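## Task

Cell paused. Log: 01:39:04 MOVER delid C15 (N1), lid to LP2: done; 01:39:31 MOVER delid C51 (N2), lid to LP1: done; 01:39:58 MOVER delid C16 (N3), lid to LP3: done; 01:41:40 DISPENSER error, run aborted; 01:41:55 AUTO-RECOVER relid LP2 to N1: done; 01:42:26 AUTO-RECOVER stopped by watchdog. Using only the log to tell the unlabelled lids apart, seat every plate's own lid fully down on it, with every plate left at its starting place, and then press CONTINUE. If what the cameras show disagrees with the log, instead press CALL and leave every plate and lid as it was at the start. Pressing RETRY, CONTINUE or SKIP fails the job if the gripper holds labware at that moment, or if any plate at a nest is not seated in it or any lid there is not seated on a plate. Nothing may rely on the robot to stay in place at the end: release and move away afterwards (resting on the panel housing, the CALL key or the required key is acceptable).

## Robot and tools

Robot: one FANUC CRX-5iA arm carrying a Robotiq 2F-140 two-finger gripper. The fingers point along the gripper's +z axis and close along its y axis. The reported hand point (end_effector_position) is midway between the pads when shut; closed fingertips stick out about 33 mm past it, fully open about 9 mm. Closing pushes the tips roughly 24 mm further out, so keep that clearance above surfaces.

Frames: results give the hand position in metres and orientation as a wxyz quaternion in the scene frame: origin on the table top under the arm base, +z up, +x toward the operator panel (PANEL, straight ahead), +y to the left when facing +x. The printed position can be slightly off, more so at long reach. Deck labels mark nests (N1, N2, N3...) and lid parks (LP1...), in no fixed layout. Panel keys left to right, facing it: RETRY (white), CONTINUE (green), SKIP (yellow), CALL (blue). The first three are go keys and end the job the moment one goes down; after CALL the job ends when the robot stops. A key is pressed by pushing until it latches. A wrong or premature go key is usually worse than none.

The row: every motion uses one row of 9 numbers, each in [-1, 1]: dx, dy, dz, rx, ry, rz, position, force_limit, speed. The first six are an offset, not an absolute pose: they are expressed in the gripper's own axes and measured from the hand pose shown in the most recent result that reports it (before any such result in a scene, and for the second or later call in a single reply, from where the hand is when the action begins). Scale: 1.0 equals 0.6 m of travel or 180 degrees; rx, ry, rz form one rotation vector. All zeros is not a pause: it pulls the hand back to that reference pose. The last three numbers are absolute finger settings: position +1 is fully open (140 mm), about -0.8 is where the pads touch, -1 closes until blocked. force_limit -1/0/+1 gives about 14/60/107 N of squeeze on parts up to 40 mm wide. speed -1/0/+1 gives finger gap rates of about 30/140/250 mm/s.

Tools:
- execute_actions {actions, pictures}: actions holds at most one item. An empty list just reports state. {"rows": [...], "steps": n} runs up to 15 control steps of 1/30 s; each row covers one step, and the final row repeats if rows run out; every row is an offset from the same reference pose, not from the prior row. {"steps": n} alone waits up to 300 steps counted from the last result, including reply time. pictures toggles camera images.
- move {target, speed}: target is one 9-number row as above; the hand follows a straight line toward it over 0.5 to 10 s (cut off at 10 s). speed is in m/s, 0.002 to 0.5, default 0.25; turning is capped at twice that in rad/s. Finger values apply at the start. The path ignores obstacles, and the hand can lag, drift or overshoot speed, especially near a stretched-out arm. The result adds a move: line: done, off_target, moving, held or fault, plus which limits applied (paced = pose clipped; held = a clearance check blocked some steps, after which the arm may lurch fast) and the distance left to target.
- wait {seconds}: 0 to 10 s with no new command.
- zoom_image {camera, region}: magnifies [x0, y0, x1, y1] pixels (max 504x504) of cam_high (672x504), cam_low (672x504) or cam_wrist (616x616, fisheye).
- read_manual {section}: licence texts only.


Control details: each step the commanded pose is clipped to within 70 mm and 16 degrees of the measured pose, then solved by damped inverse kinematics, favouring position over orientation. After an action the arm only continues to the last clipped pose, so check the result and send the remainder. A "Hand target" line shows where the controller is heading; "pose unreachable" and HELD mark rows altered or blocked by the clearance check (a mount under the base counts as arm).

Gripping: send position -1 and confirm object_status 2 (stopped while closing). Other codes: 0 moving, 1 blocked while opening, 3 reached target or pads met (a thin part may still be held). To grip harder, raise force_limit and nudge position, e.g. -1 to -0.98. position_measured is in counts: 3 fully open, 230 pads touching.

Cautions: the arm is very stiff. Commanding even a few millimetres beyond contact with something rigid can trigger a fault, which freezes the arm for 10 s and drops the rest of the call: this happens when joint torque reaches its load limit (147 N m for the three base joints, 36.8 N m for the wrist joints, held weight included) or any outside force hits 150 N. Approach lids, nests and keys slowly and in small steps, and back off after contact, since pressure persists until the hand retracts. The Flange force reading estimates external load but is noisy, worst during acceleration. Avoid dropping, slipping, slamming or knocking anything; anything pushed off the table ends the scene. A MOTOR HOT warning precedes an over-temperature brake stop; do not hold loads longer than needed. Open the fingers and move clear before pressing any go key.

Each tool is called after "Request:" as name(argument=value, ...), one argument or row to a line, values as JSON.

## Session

Request:
execute_actions(
  actions=[],
)

Scene clock: 0.00 s of 9600.00 s.
end_effector_position=(+0.8301, -0.3072, +0.3663) position_measured=3 object_status=3 end_effector_quat_wxyz=(+0.508, +0.352, +0.579, +0.531)
Joint positions: [-0.013  1.601  0.43   0.071  1.754  2.365]
Joint velocities: [-0.001  0.002 -0.    -0.001 -0.001 -0.   ]
Flange force (N, the push that the arm receives, along the gripper's own x y z axes): no reading
Hand target: +0.830, -0.307, +0.366; +0.508, +0.352, +0.579, +0.531

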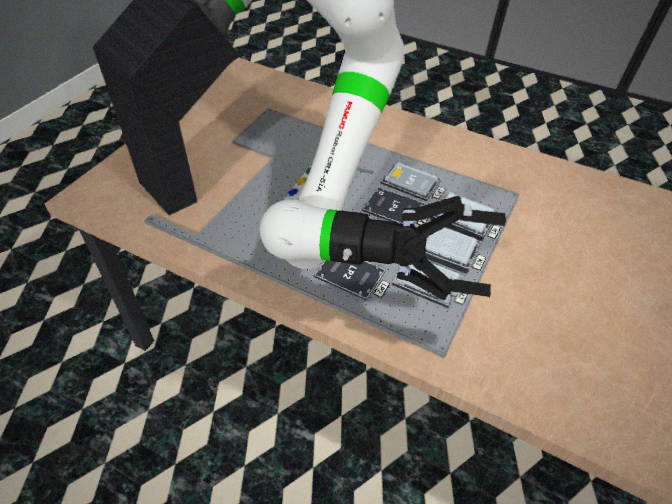

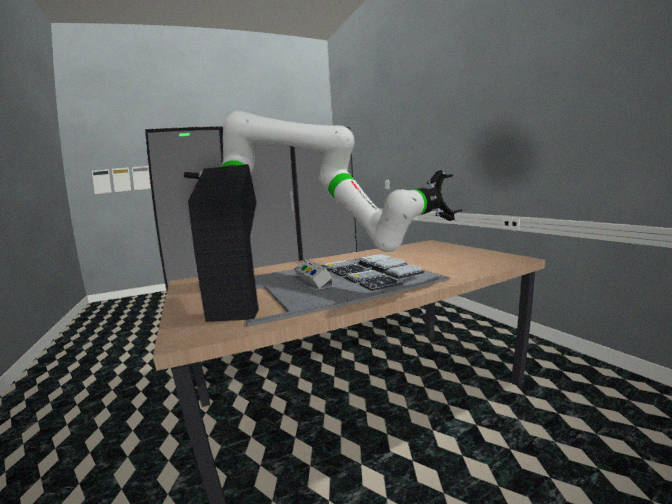

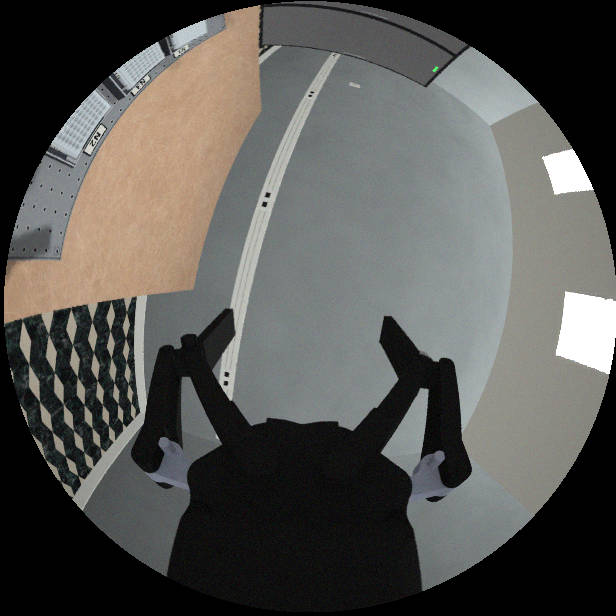

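Request:
move(
  target=[0.533,-0.005,-0.302,0.395,0.378,-0.262,1,0,0],
)

Request:
zoom_image(
  camera="cam_high",
  region=[300, 150, 520, 320],
)

Scene clock: 7.70 s of 9600.00 s.
end_effector_position=(+0.5807, -0.0522, +0.2794) position_measured=3 object_status=3 end_effector_quat_wxyz=(+0.002, +0.001, +1.000, -0.003)
Joint positions: [-0.466  0.568 -0.399  2.081  1.247  2.899]
Joint velocities: [ 0.    -0.001  0.003  0.    -0.001 -0.001]
Flange force (N, the push that the arm receives, along the gripper's own x y z axes): [2.3 -1.1 -3.6]
Hand target: +0.581, -0.052, +0.279; +0.002, +0.001, +1.000, -0.003
Off the commanded pose: 0.001 m, 0 deg.
After step 90, 0.50 s passed at rest.
move: done

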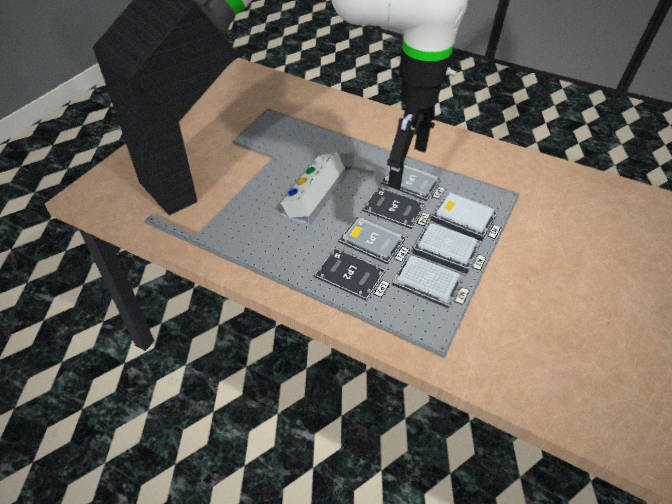

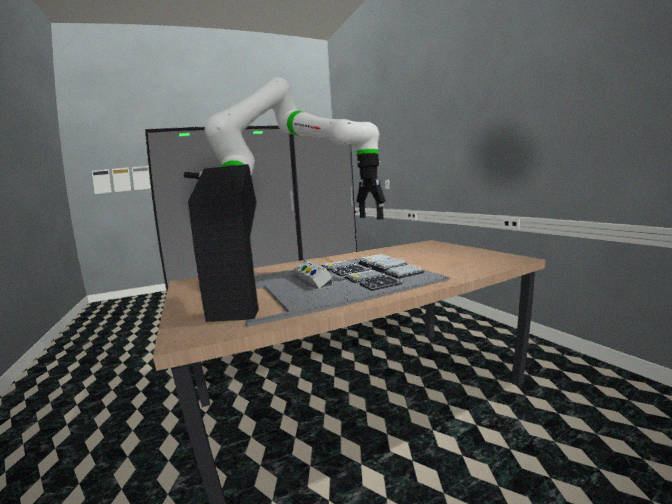

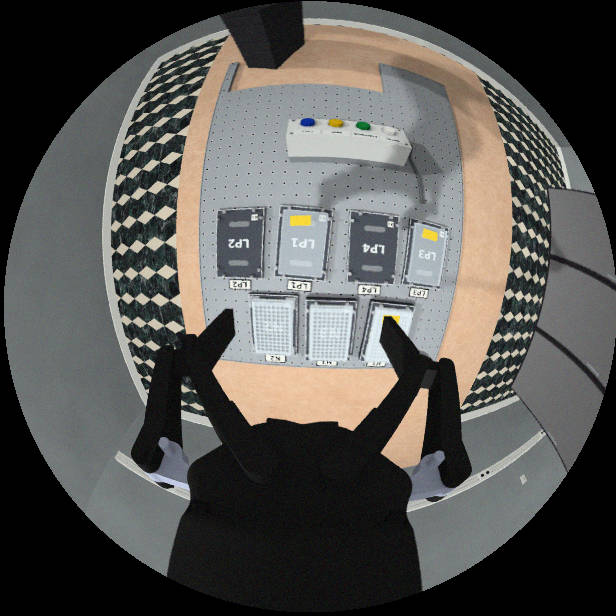

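Region (300, 150, 520, 320) of cam_high's 672x504 image, scaled by 2.291, with more detail than that image has; it fills the top 389 rows of this view, and the rest is white.

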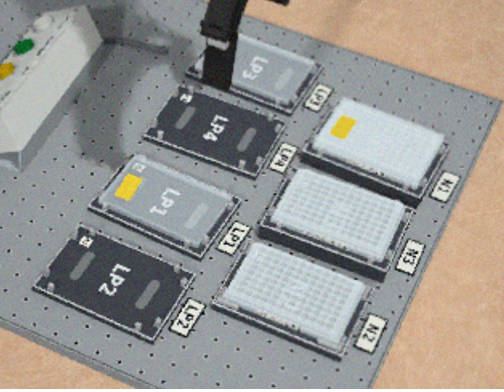

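Request:
zoom_image(
  camera="cam_high",
  region=[390, 240, 480, 315],
)

Request:
zoom_image(
  camera="cam_high",
  region=[420, 195, 510, 270],
)

Request:
move(
  target=[0.125,-0.02,0.28,0,0,0,0.5,-0.6,0],
)

Region (390, 240, 480, 315) of cam_high's 672x504 image, scaled by 5.600, with more detail than that image has.

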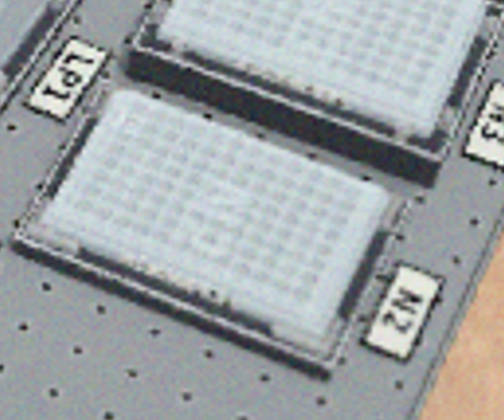

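Region (420, 195, 510, 270) of cam_high's 672x504 image, scaled by 5.600, with more detail than that image has.

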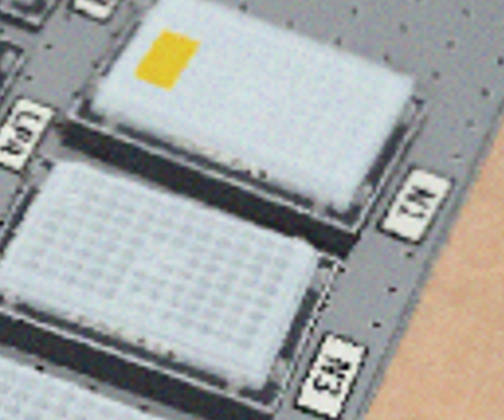

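Scene clock: 10.57 s of 9600.00 s.
end_effector_position=(+0.5058, -0.0647, +0.1112) position_measured=66 object_status=3 end_effector_quat_wxyz=(+0.001, +0.001, +1.000, -0.003)
Joint positions: [-0.14   0.685 -0.627  1.644  1.016  3.216]
Joint velocities: [ 0.001  0.002 -0.001 -0.001 -0.001  0.   ]
Flange force (N, the push that the arm receives, along the gripper's own x y z axes): [0.9 -2.9 -4.7]
Hand target: +0.506, -0.065, +0.111; +0.001, +0.001, +1.000, -0.003
Off the commanded pose: 0.000 m, 0 deg.
move: done

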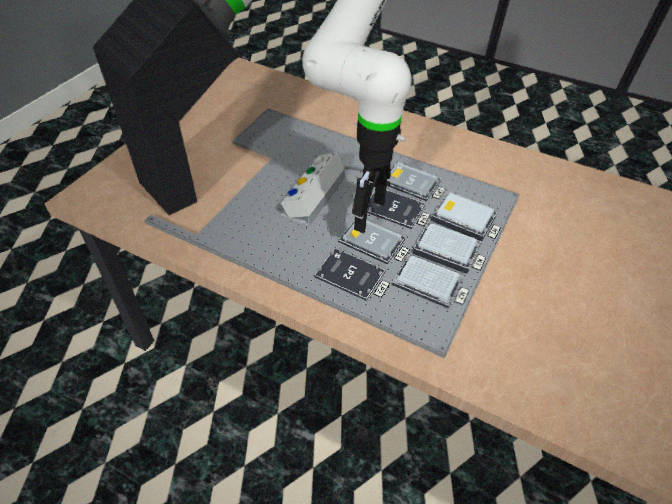

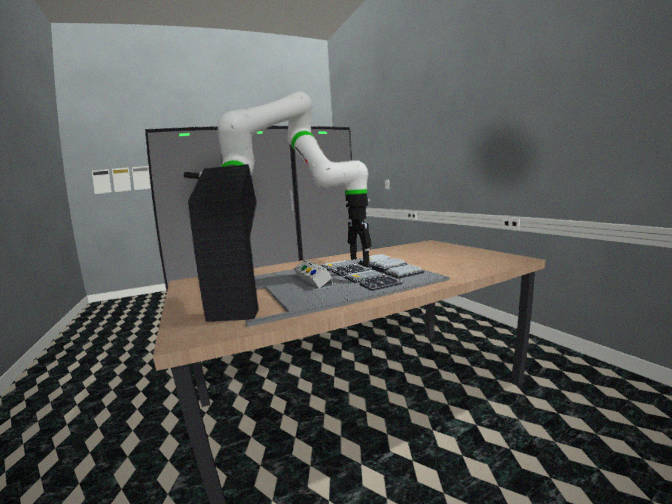

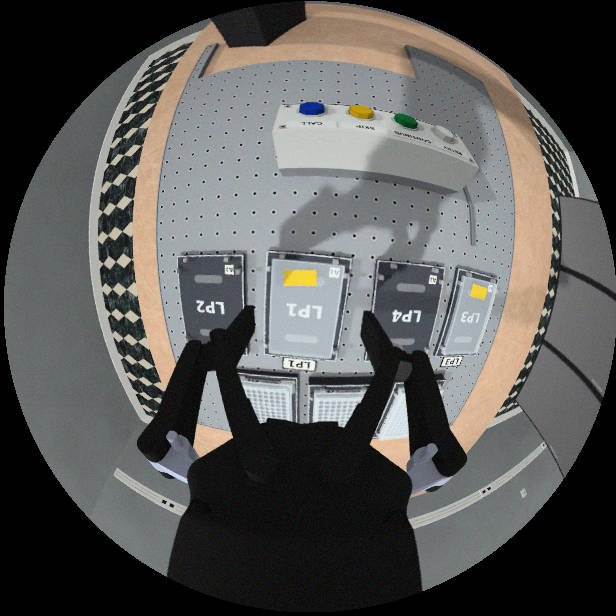

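Request:
move(
  target=[0,-0.003,0.08,0,0,0,0.5,-0.6,0],
  speed=0.08,
)

Request:
zoom_image(
  camera="cam_wrist",
  region=[200, 220, 420, 420],
)

Request:
zoom_image(
  camera="cam_high",
  region=[320, 190, 430, 280],
)

Scene clock: 13.40 s of 9600.00 s.
end_effector_position=(+0.5059, -0.0666, +0.0632) position_measured=66 object_status=3 end_effector_quat_wxyz=(+0.001, +0.001, +1.000, -0.003)
Joint positions: [-0.025  0.752 -0.597  1.509  0.989  3.26 ]
Joint velocities: [ 0.001 -0.     0.    -0.002 -0.    -0.001]
Flange force (N, the push that the arm receives, along the gripper's own x y z axes): [2.9 -0.8 -3.7]
Hand target: +0.506, -0.067, +0.063; +0.001, +0.001, +1.000, -0.003
Off the commanded pose: 0.000 m, 0 deg.
move: done

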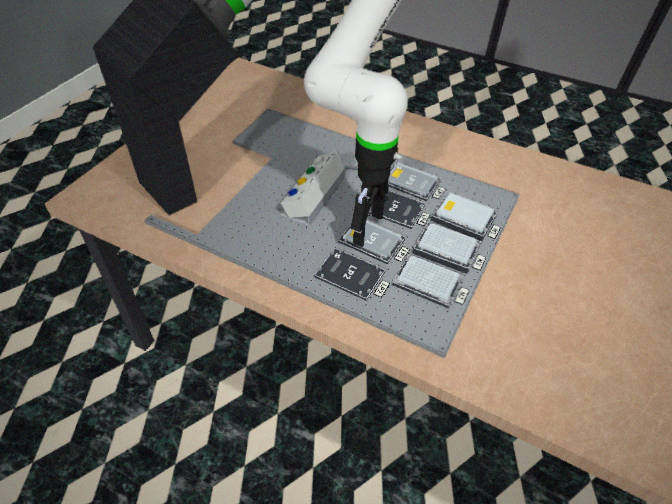

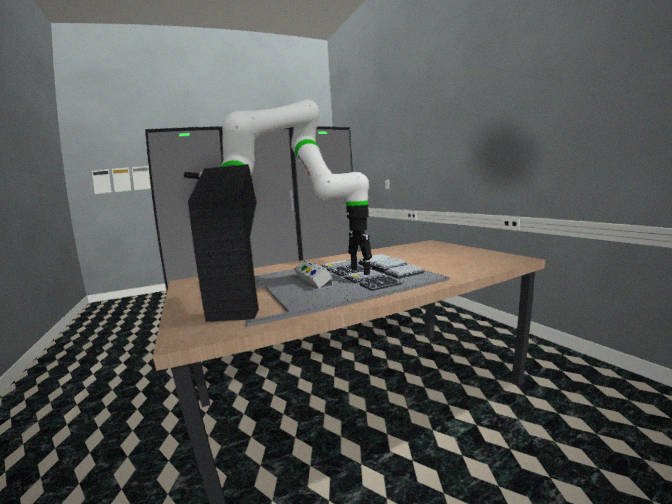

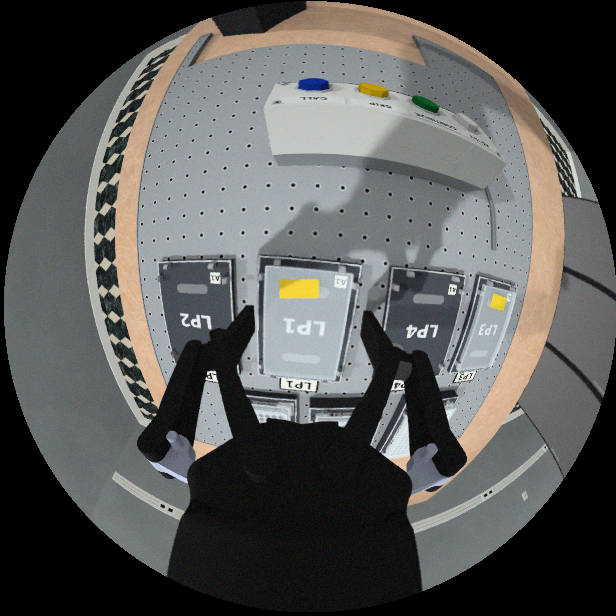

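Region (200, 220, 420, 420) of cam_wrist's 616x616 image, scaled by 2.291, with more detail than that image has; it fills the top 458 rows of this view, and the rest is white.

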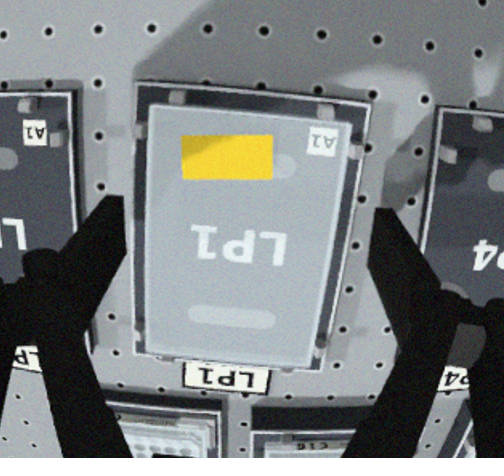

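Region (320, 190, 430, 280) of cam_high's 672x504 image, scaled by 4.582, with more detail than that image has; it fills the top 412 rows of this view, and the rest is white.

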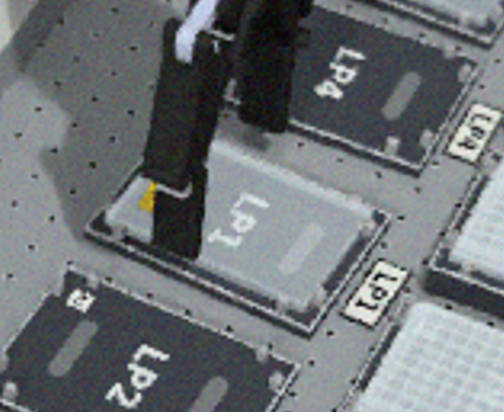

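Request:
move(
  target=[-0.02,-0.003,0.014,0,0,0.011,0.45,-0.6,0],
  speed=0.03,
)

Request:
zoom_image(
  camera="cam_wrist",
  region=[200, 220, 420, 420],
)

Request:
zoom_image(
  camera="cam_high",
  region=[330, 200, 415, 270],
)

Request:
zoom_image(
  camera="cam_low",
  region=[320, 240, 430, 300],
)

Scene clock: 17.53 s of 9600.00 s.
end_effector_position=(+0.5180, -0.0684, +0.0549) position_measured=72 object_status=3 end_effector_quat_wxyz=(+0.001, +0.019, +1.000, -0.003)
Joint positions: [-0.014  0.774 -0.558  1.509  0.985  3.204]
Joint velocities: [-0.     0.001  0.     0.003  0.001  0.001]
Flange force (N, the push that the arm receives, along the gripper's own x y z axes): [2.2 -2.1 -5.3]
Hand target: +0.518, -0.068, +0.055; +0.001, +0.019, +1.000, -0.003
Off the commanded pose: 0.000 m, 0 deg.
After step 90, 0.30 s passed at rest.
move: done

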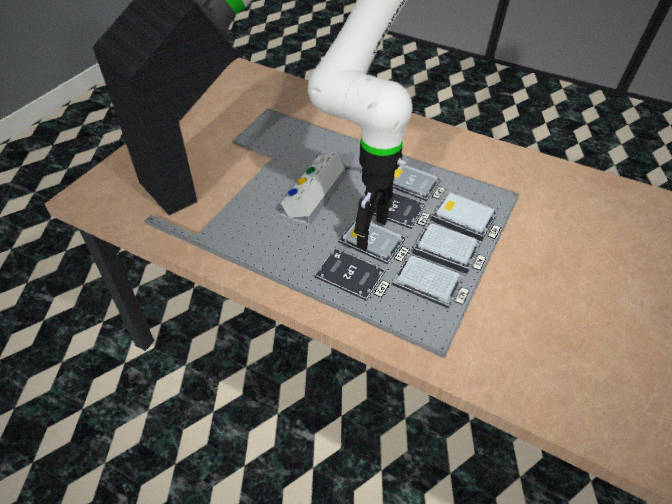

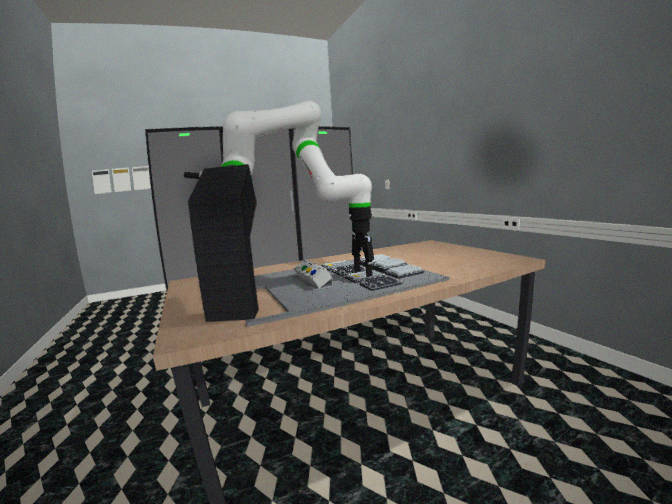

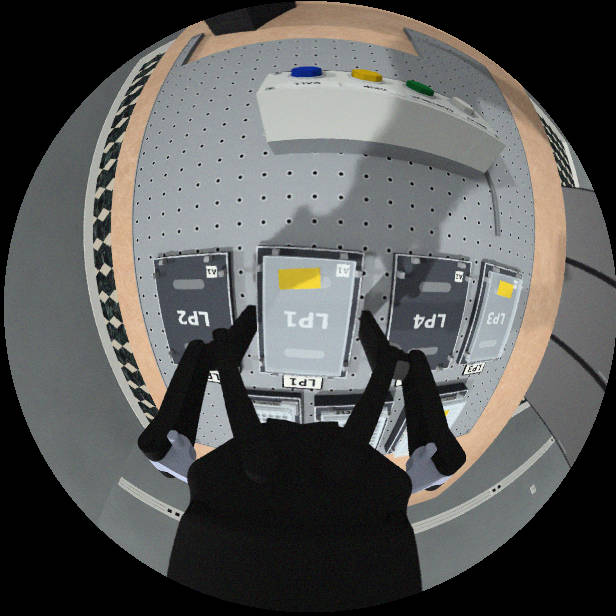

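Region (200, 220, 420, 420) of cam_wrist's 616x616 image, scaled by 2.291, with more detail than that image has; it fills the top 458 rows of this view, and the rest is white.

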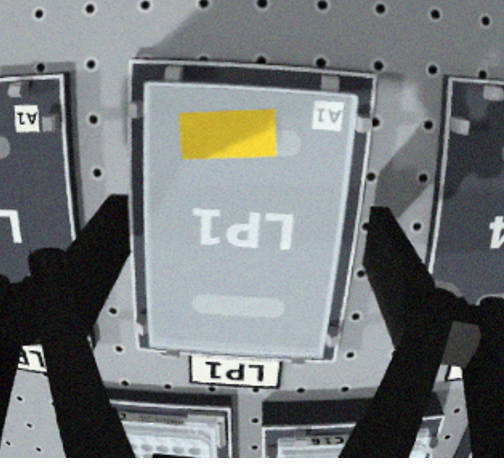

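Region (330, 200, 415, 270) of cam_high's 672x504 image, scaled by 5.929, with more detail than that image has; it fills the top 415 rows of this view, and the rest is white.

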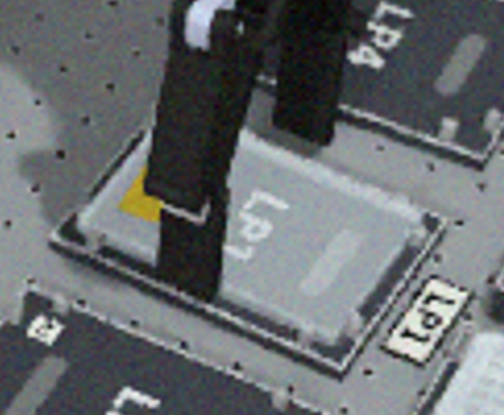

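Region (320, 240, 430, 300) of cam_low's 672x504 image, scaled by 4.582, with more detail than that image has; it fills the top 275 rows of this view, and the rest is white.

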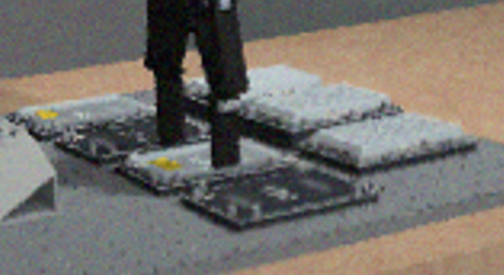

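Request:
move(
  target=[0,-0.001,0.017,0,0,0,0.4,-0.6,0],
  speed=0.015,
)

Request:
zoom_image(
  camera="cam_high",
  region=[330, 200, 415, 270],
)

Request:
zoom_image(
  camera="cam_low",
  region=[330, 250, 410, 300],
)

Scene clock: 30.40 s of 9600.00 s.
end_effector_position=(+0.5183, -0.0690, +0.0460) position_measured=78 object_status=3 end_effector_quat_wxyz=(+0.002, +0.019, +1.000, -0.003)
Joint positions: [ 0.006  0.787 -0.55   1.484  0.981  3.211]
Joint velocities: [ 0.     0.     0.     0.    -0.001 -0.   ]
Flange force (N, the push that the arm receives, along the gripper's own x y z axes): [21.7 7.1 -49.4]
Hand target: +0.518, -0.069, +0.046; +0.002, +0.019, +1.000, -0.003
Off the commanded pose: 0.001 m, 0 deg.
FORCE FAULT: contact force on the arm reached its limit, and the arm stopped for 10 seconds. The contact can be on any part of the arm, not only on its tool. The arm's remaining commands of this call were not run. The arm holds still and accepts commands again. Move the arm away from the contact; if what it grips holds it there, let go first. Pushing or pulling that hard again can fault the arm again.
move: fault

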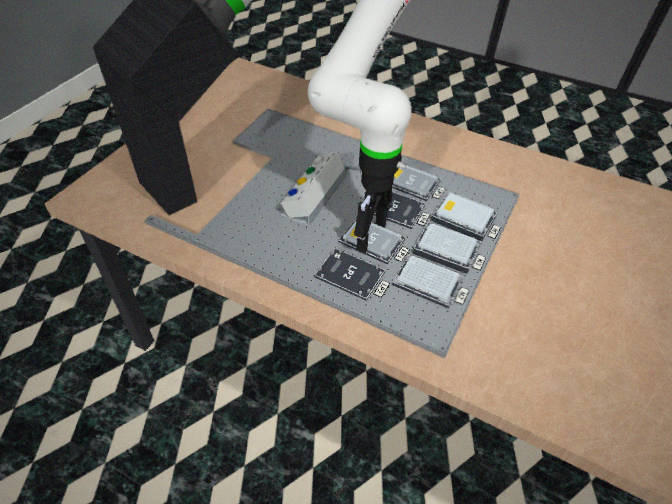

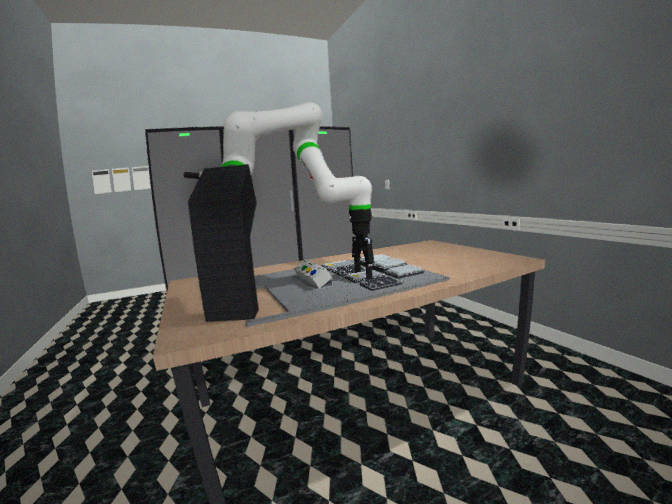

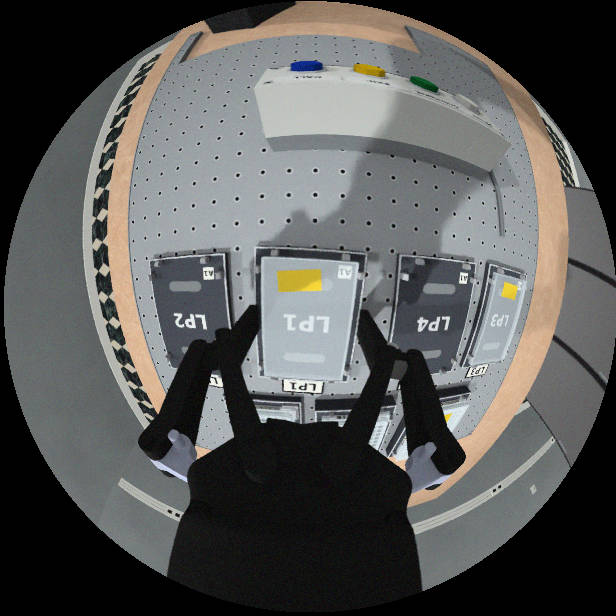

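Region (330, 200, 415, 270) of cam_high's 672x504 image, scaled by 5.929, with more detail than that image has; it fills the top 415 rows of this view, and the rest is white.

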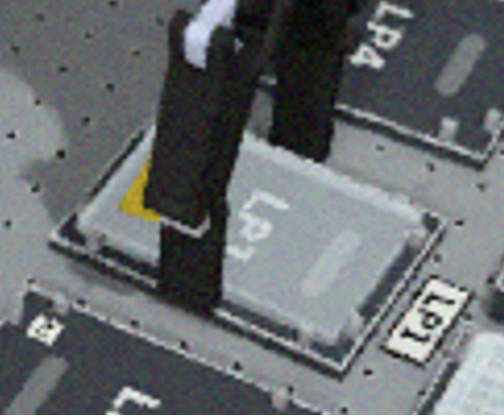

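Region (330, 250, 410, 300) of cam_low's 672x504 image, scaled by 6.300, with more detail than that image has; it fills the top 315 rows of this view, and the rest is white.

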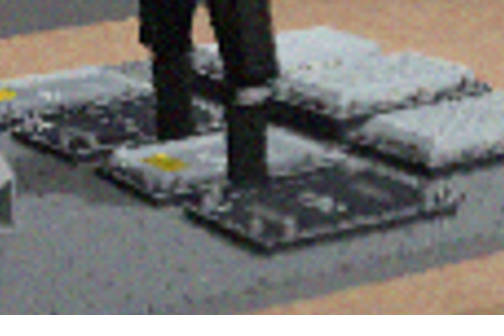

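Hit the park base at ~0.047. Raise 6 mm and grip.

Request:
move(
  target=[0,0,-0.01,0,0,0,0.4,-0.6,0],
  speed=0.015,
)

Request:
move(
  target=[0,0,0,0,0,0,-1,-0.6,-1],
)

Scene clock: 32.17 s of 9600.00 s.
end_effector_position=(+0.5183, -0.0690, +0.0520) position_measured=78 object_status=3 end_effector_quat_wxyz=(+0.002, +0.019, +1.000, -0.003)
Joint positions: [-0.007  0.779 -0.556  1.499  0.984  3.207]
Joint velocities: [ 0.    -0.     0.     0.001  0.001 -0.001]
Flange force (N, the push that the arm receives, along the gripper's own x y z axes): [0.3 -2.4 -3.9]
Hand target: +0.518, -0.069, +0.052; +0.002, +0.019, +1.000, -0.003
Off the commanded pose: 0.000 m, 0 deg.
move: done

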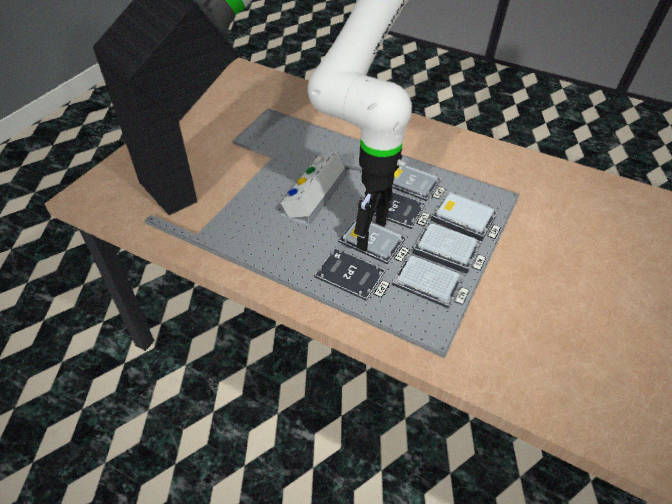

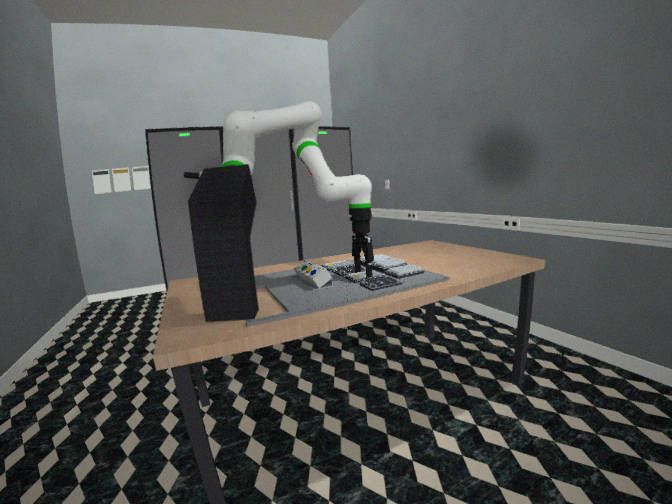

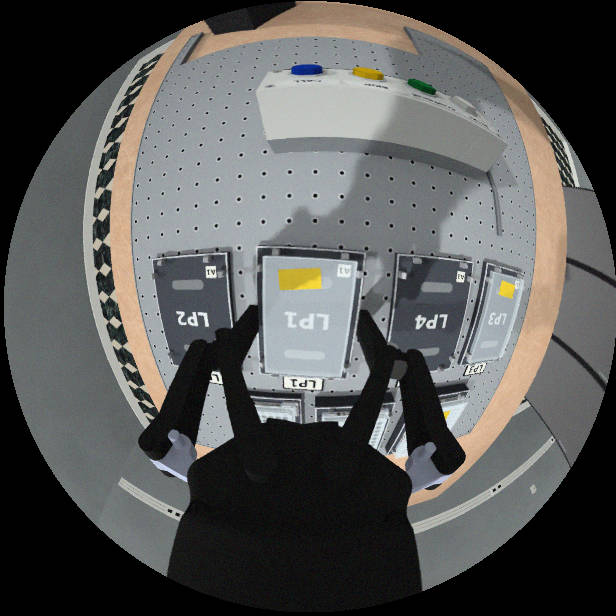

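Scene clock: 32.90 s of 9600.00 s.
end_effector_position=(+0.5183, -0.0692, +0.0522) position_measured=102 object_status=2 end_effector_quat_wxyz=(+0.002, +0.019, +1.000, -0.003)
Joint positions: [-0.008  0.779 -0.556  1.499  0.984  3.207]
Joint velocities: [ 0.    -0.001  0.    -0.001  0.     0.   ]
Flange force (N, the push that the arm receives, along the gripper's own x y z axes): [8.7 -18.2 -27.7]
Hand target: +0.518, -0.069, +0.052; +0.002, +0.019, +1.000, -0.003
Off the commanded pose: 0.000 m, 0 deg.
move: done

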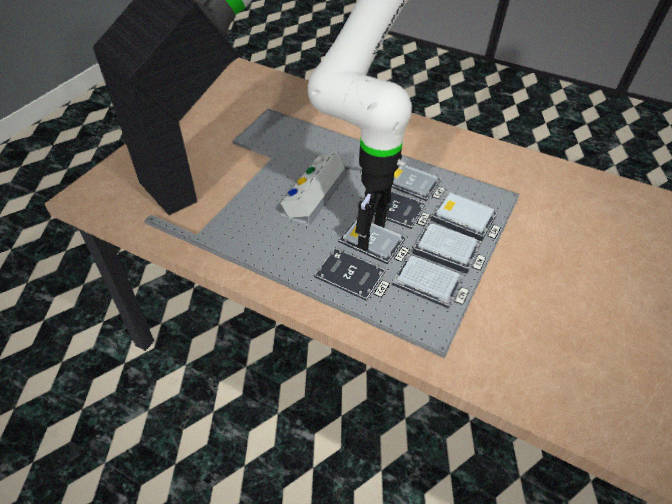

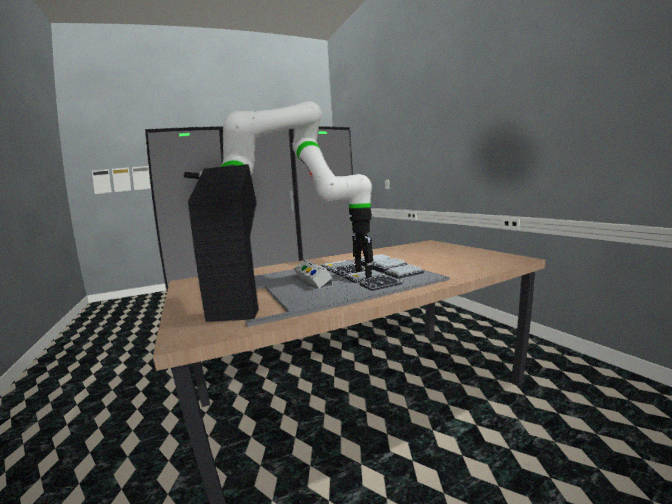

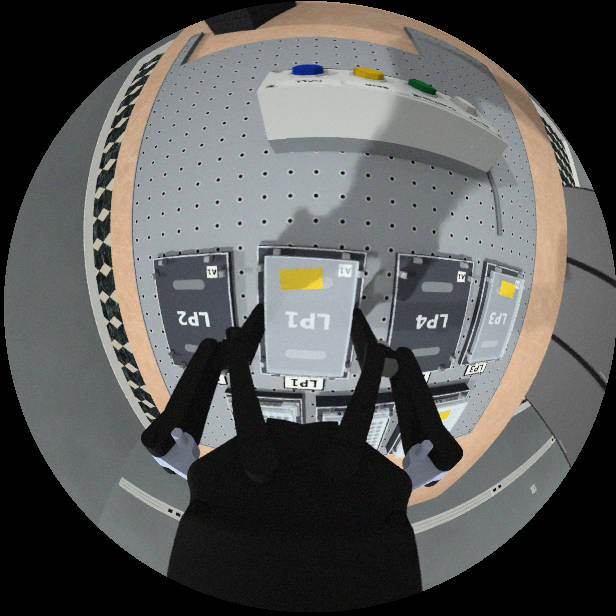

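Request:
move(
  target=[0,-0.001,-0.004,0,0,0,-1,-0.6,-1],
  speed=0.005,
)

Request:
move(
  target=[0,0,-0.075,0,0,0,-1,-0.6,-1],
  speed=0.05,
)

Request:
move(
  target=[-0.29,-0.075,0,0,0,-0.011,-1,-0.6,-1],
  speed=0.15,
)

Request:
zoom_image(
  camera="cam_wrist",
  region=[200, 220, 420, 420],
)

Scene clock: 35.60 s of 9600.00 s.
end_effector_position=(+0.5183, -0.0697, +0.0546) position_measured=102 object_status=2 end_effector_quat_wxyz=(+0.002, +0.019, +1.000, -0.003)
Joint positions: [-0.014  0.777 -0.557  1.506  0.986  3.206]
Joint velocities: [-0.     0.    -0.     0.     0.001 -0.001]
Flange force (N, the push that the arm receives, along the gripper's own x y z axes): [3.1 -8.7 0.9]
Hand target: +0.518, -0.070, +0.055; +0.002, +0.019, +1.000, -0.003
Off the commanded pose: 0.000 m, 0 deg.
move: done

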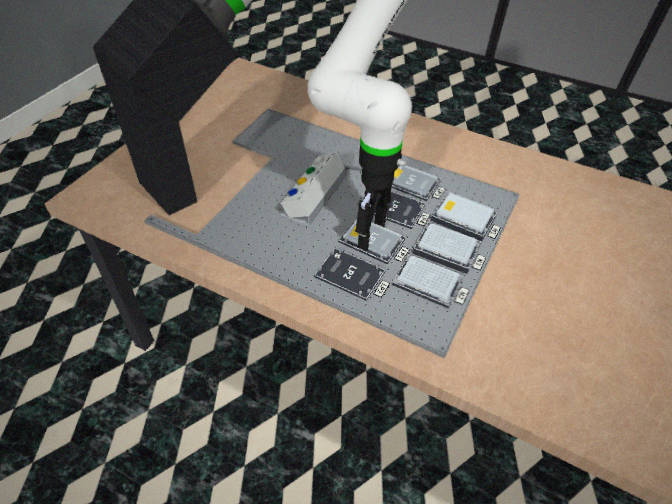

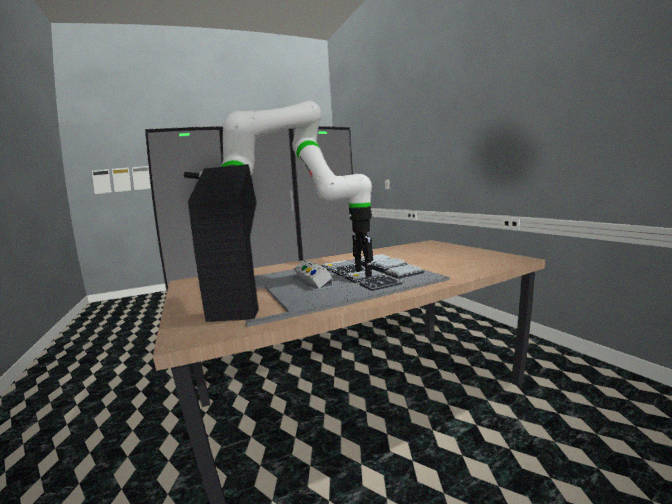

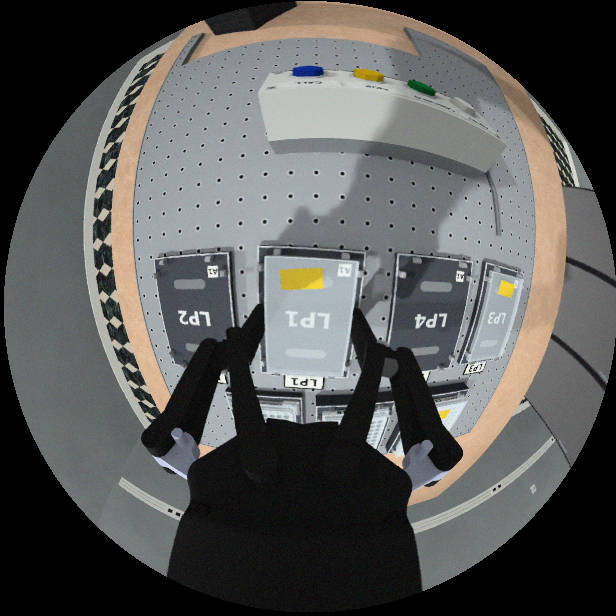

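Scene clock: 36.80 s of 9600.00 s.
end_effector_position=(+0.5181, -0.0696, +0.0996) position_measured=102 object_status=2 end_effector_quat_wxyz=(+0.002, +0.019, +1.000, -0.003)
Joint positions: [-0.119  0.718 -0.586  1.626  1.012  3.171]
Joint velocities: [-0.     0.    -0.    -0.001  0.    -0.   ]
Flange force (N, the push that the arm receives, along the gripper's own x y z axes): [1.9 -1.0 -4.7]
Hand target: +0.518, -0.070, +0.100; +0.002, +0.019, +1.000, -0.003
Off the commanded pose: 0.000 m, 0 deg.
move: done

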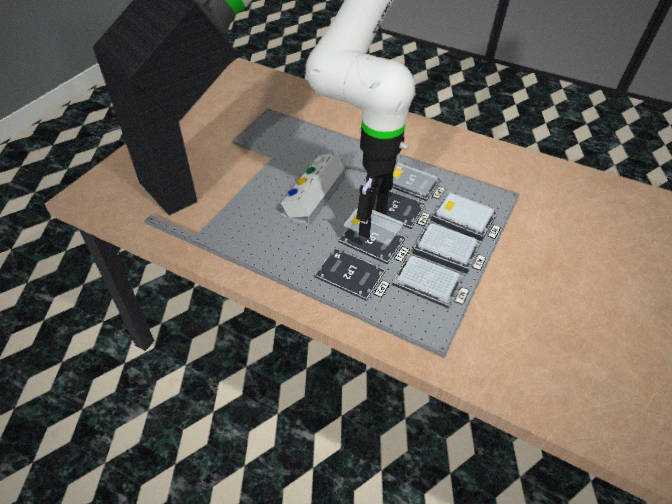

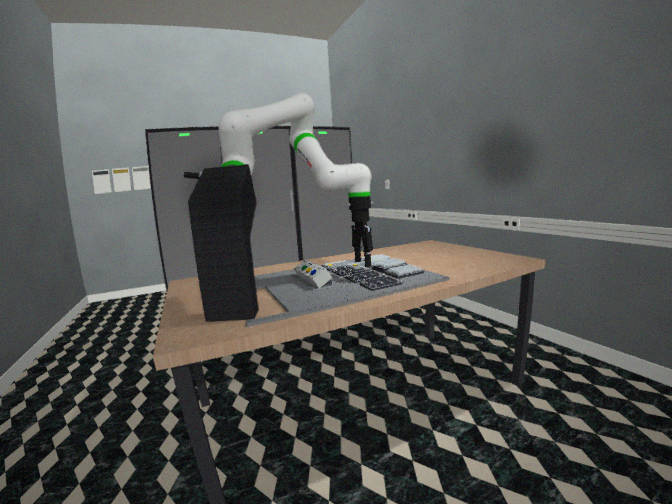

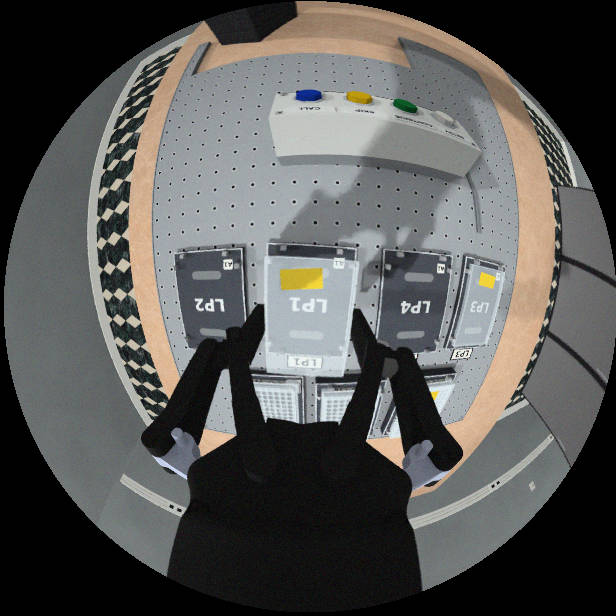

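Scene clock: 38.40 s of 9600.00 s.
end_effector_position=(+0.6908, -0.1207, +0.1005) position_measured=102 object_status=2 end_effector_quat_wxyz=(+0.003, +0.002, +1.000, -0.003)
Joint positions: [-0.179  0.982  0.01   1.866  1.096  2.835]
Joint velocities: [-0.     0.001  0.001  0.002  0.001  0.   ]
Flange force (N, the push that the arm receives, along the gripper's own x y z axes): [4.5 0.8 -2.9]
Hand target: +0.691, -0.121, +0.101; +0.003, +0.002, +1.000, -0.003
Off the commanded pose: 0.001 m, 0 deg.
move: done

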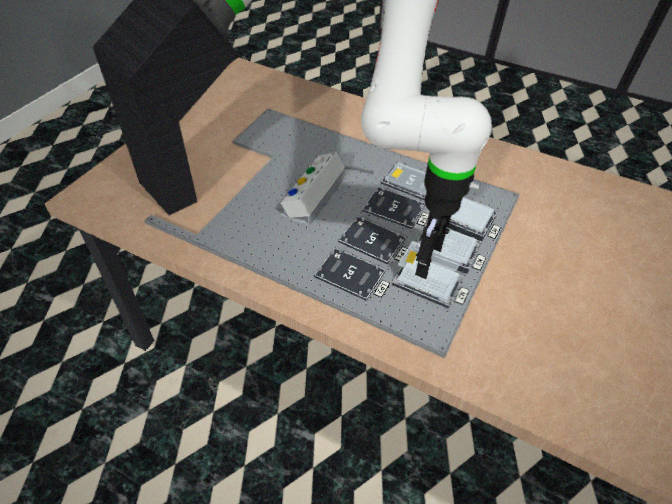

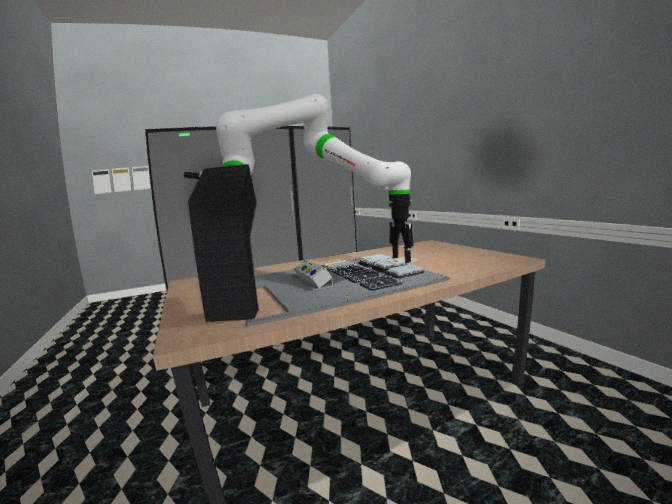

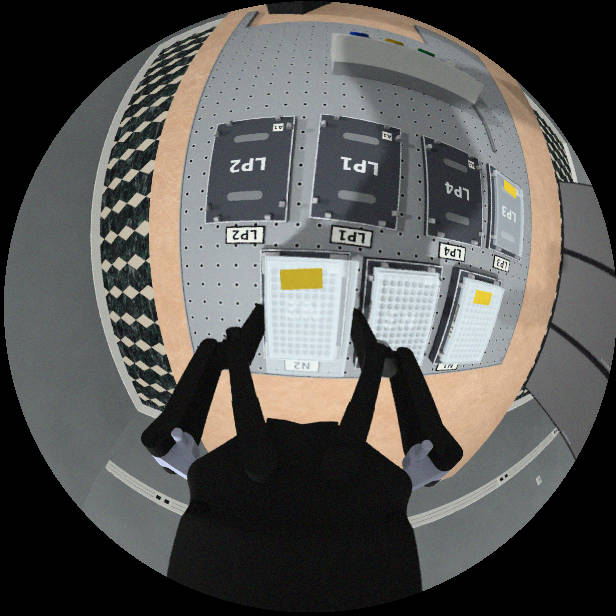

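Region (200, 220, 420, 420) of cam_wrist's 616x616 image, scaled by 2.291, with more detail than that image has; it fills the top 458 rows of this view, and the rest is white.

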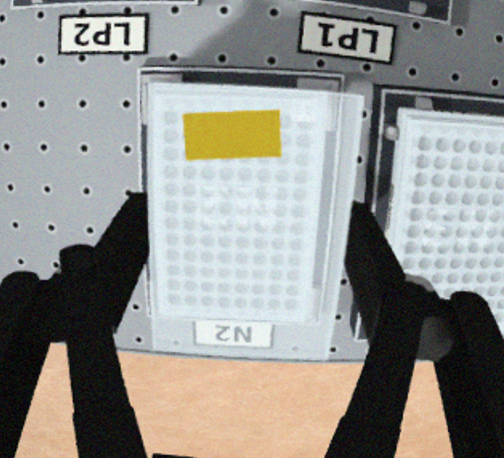

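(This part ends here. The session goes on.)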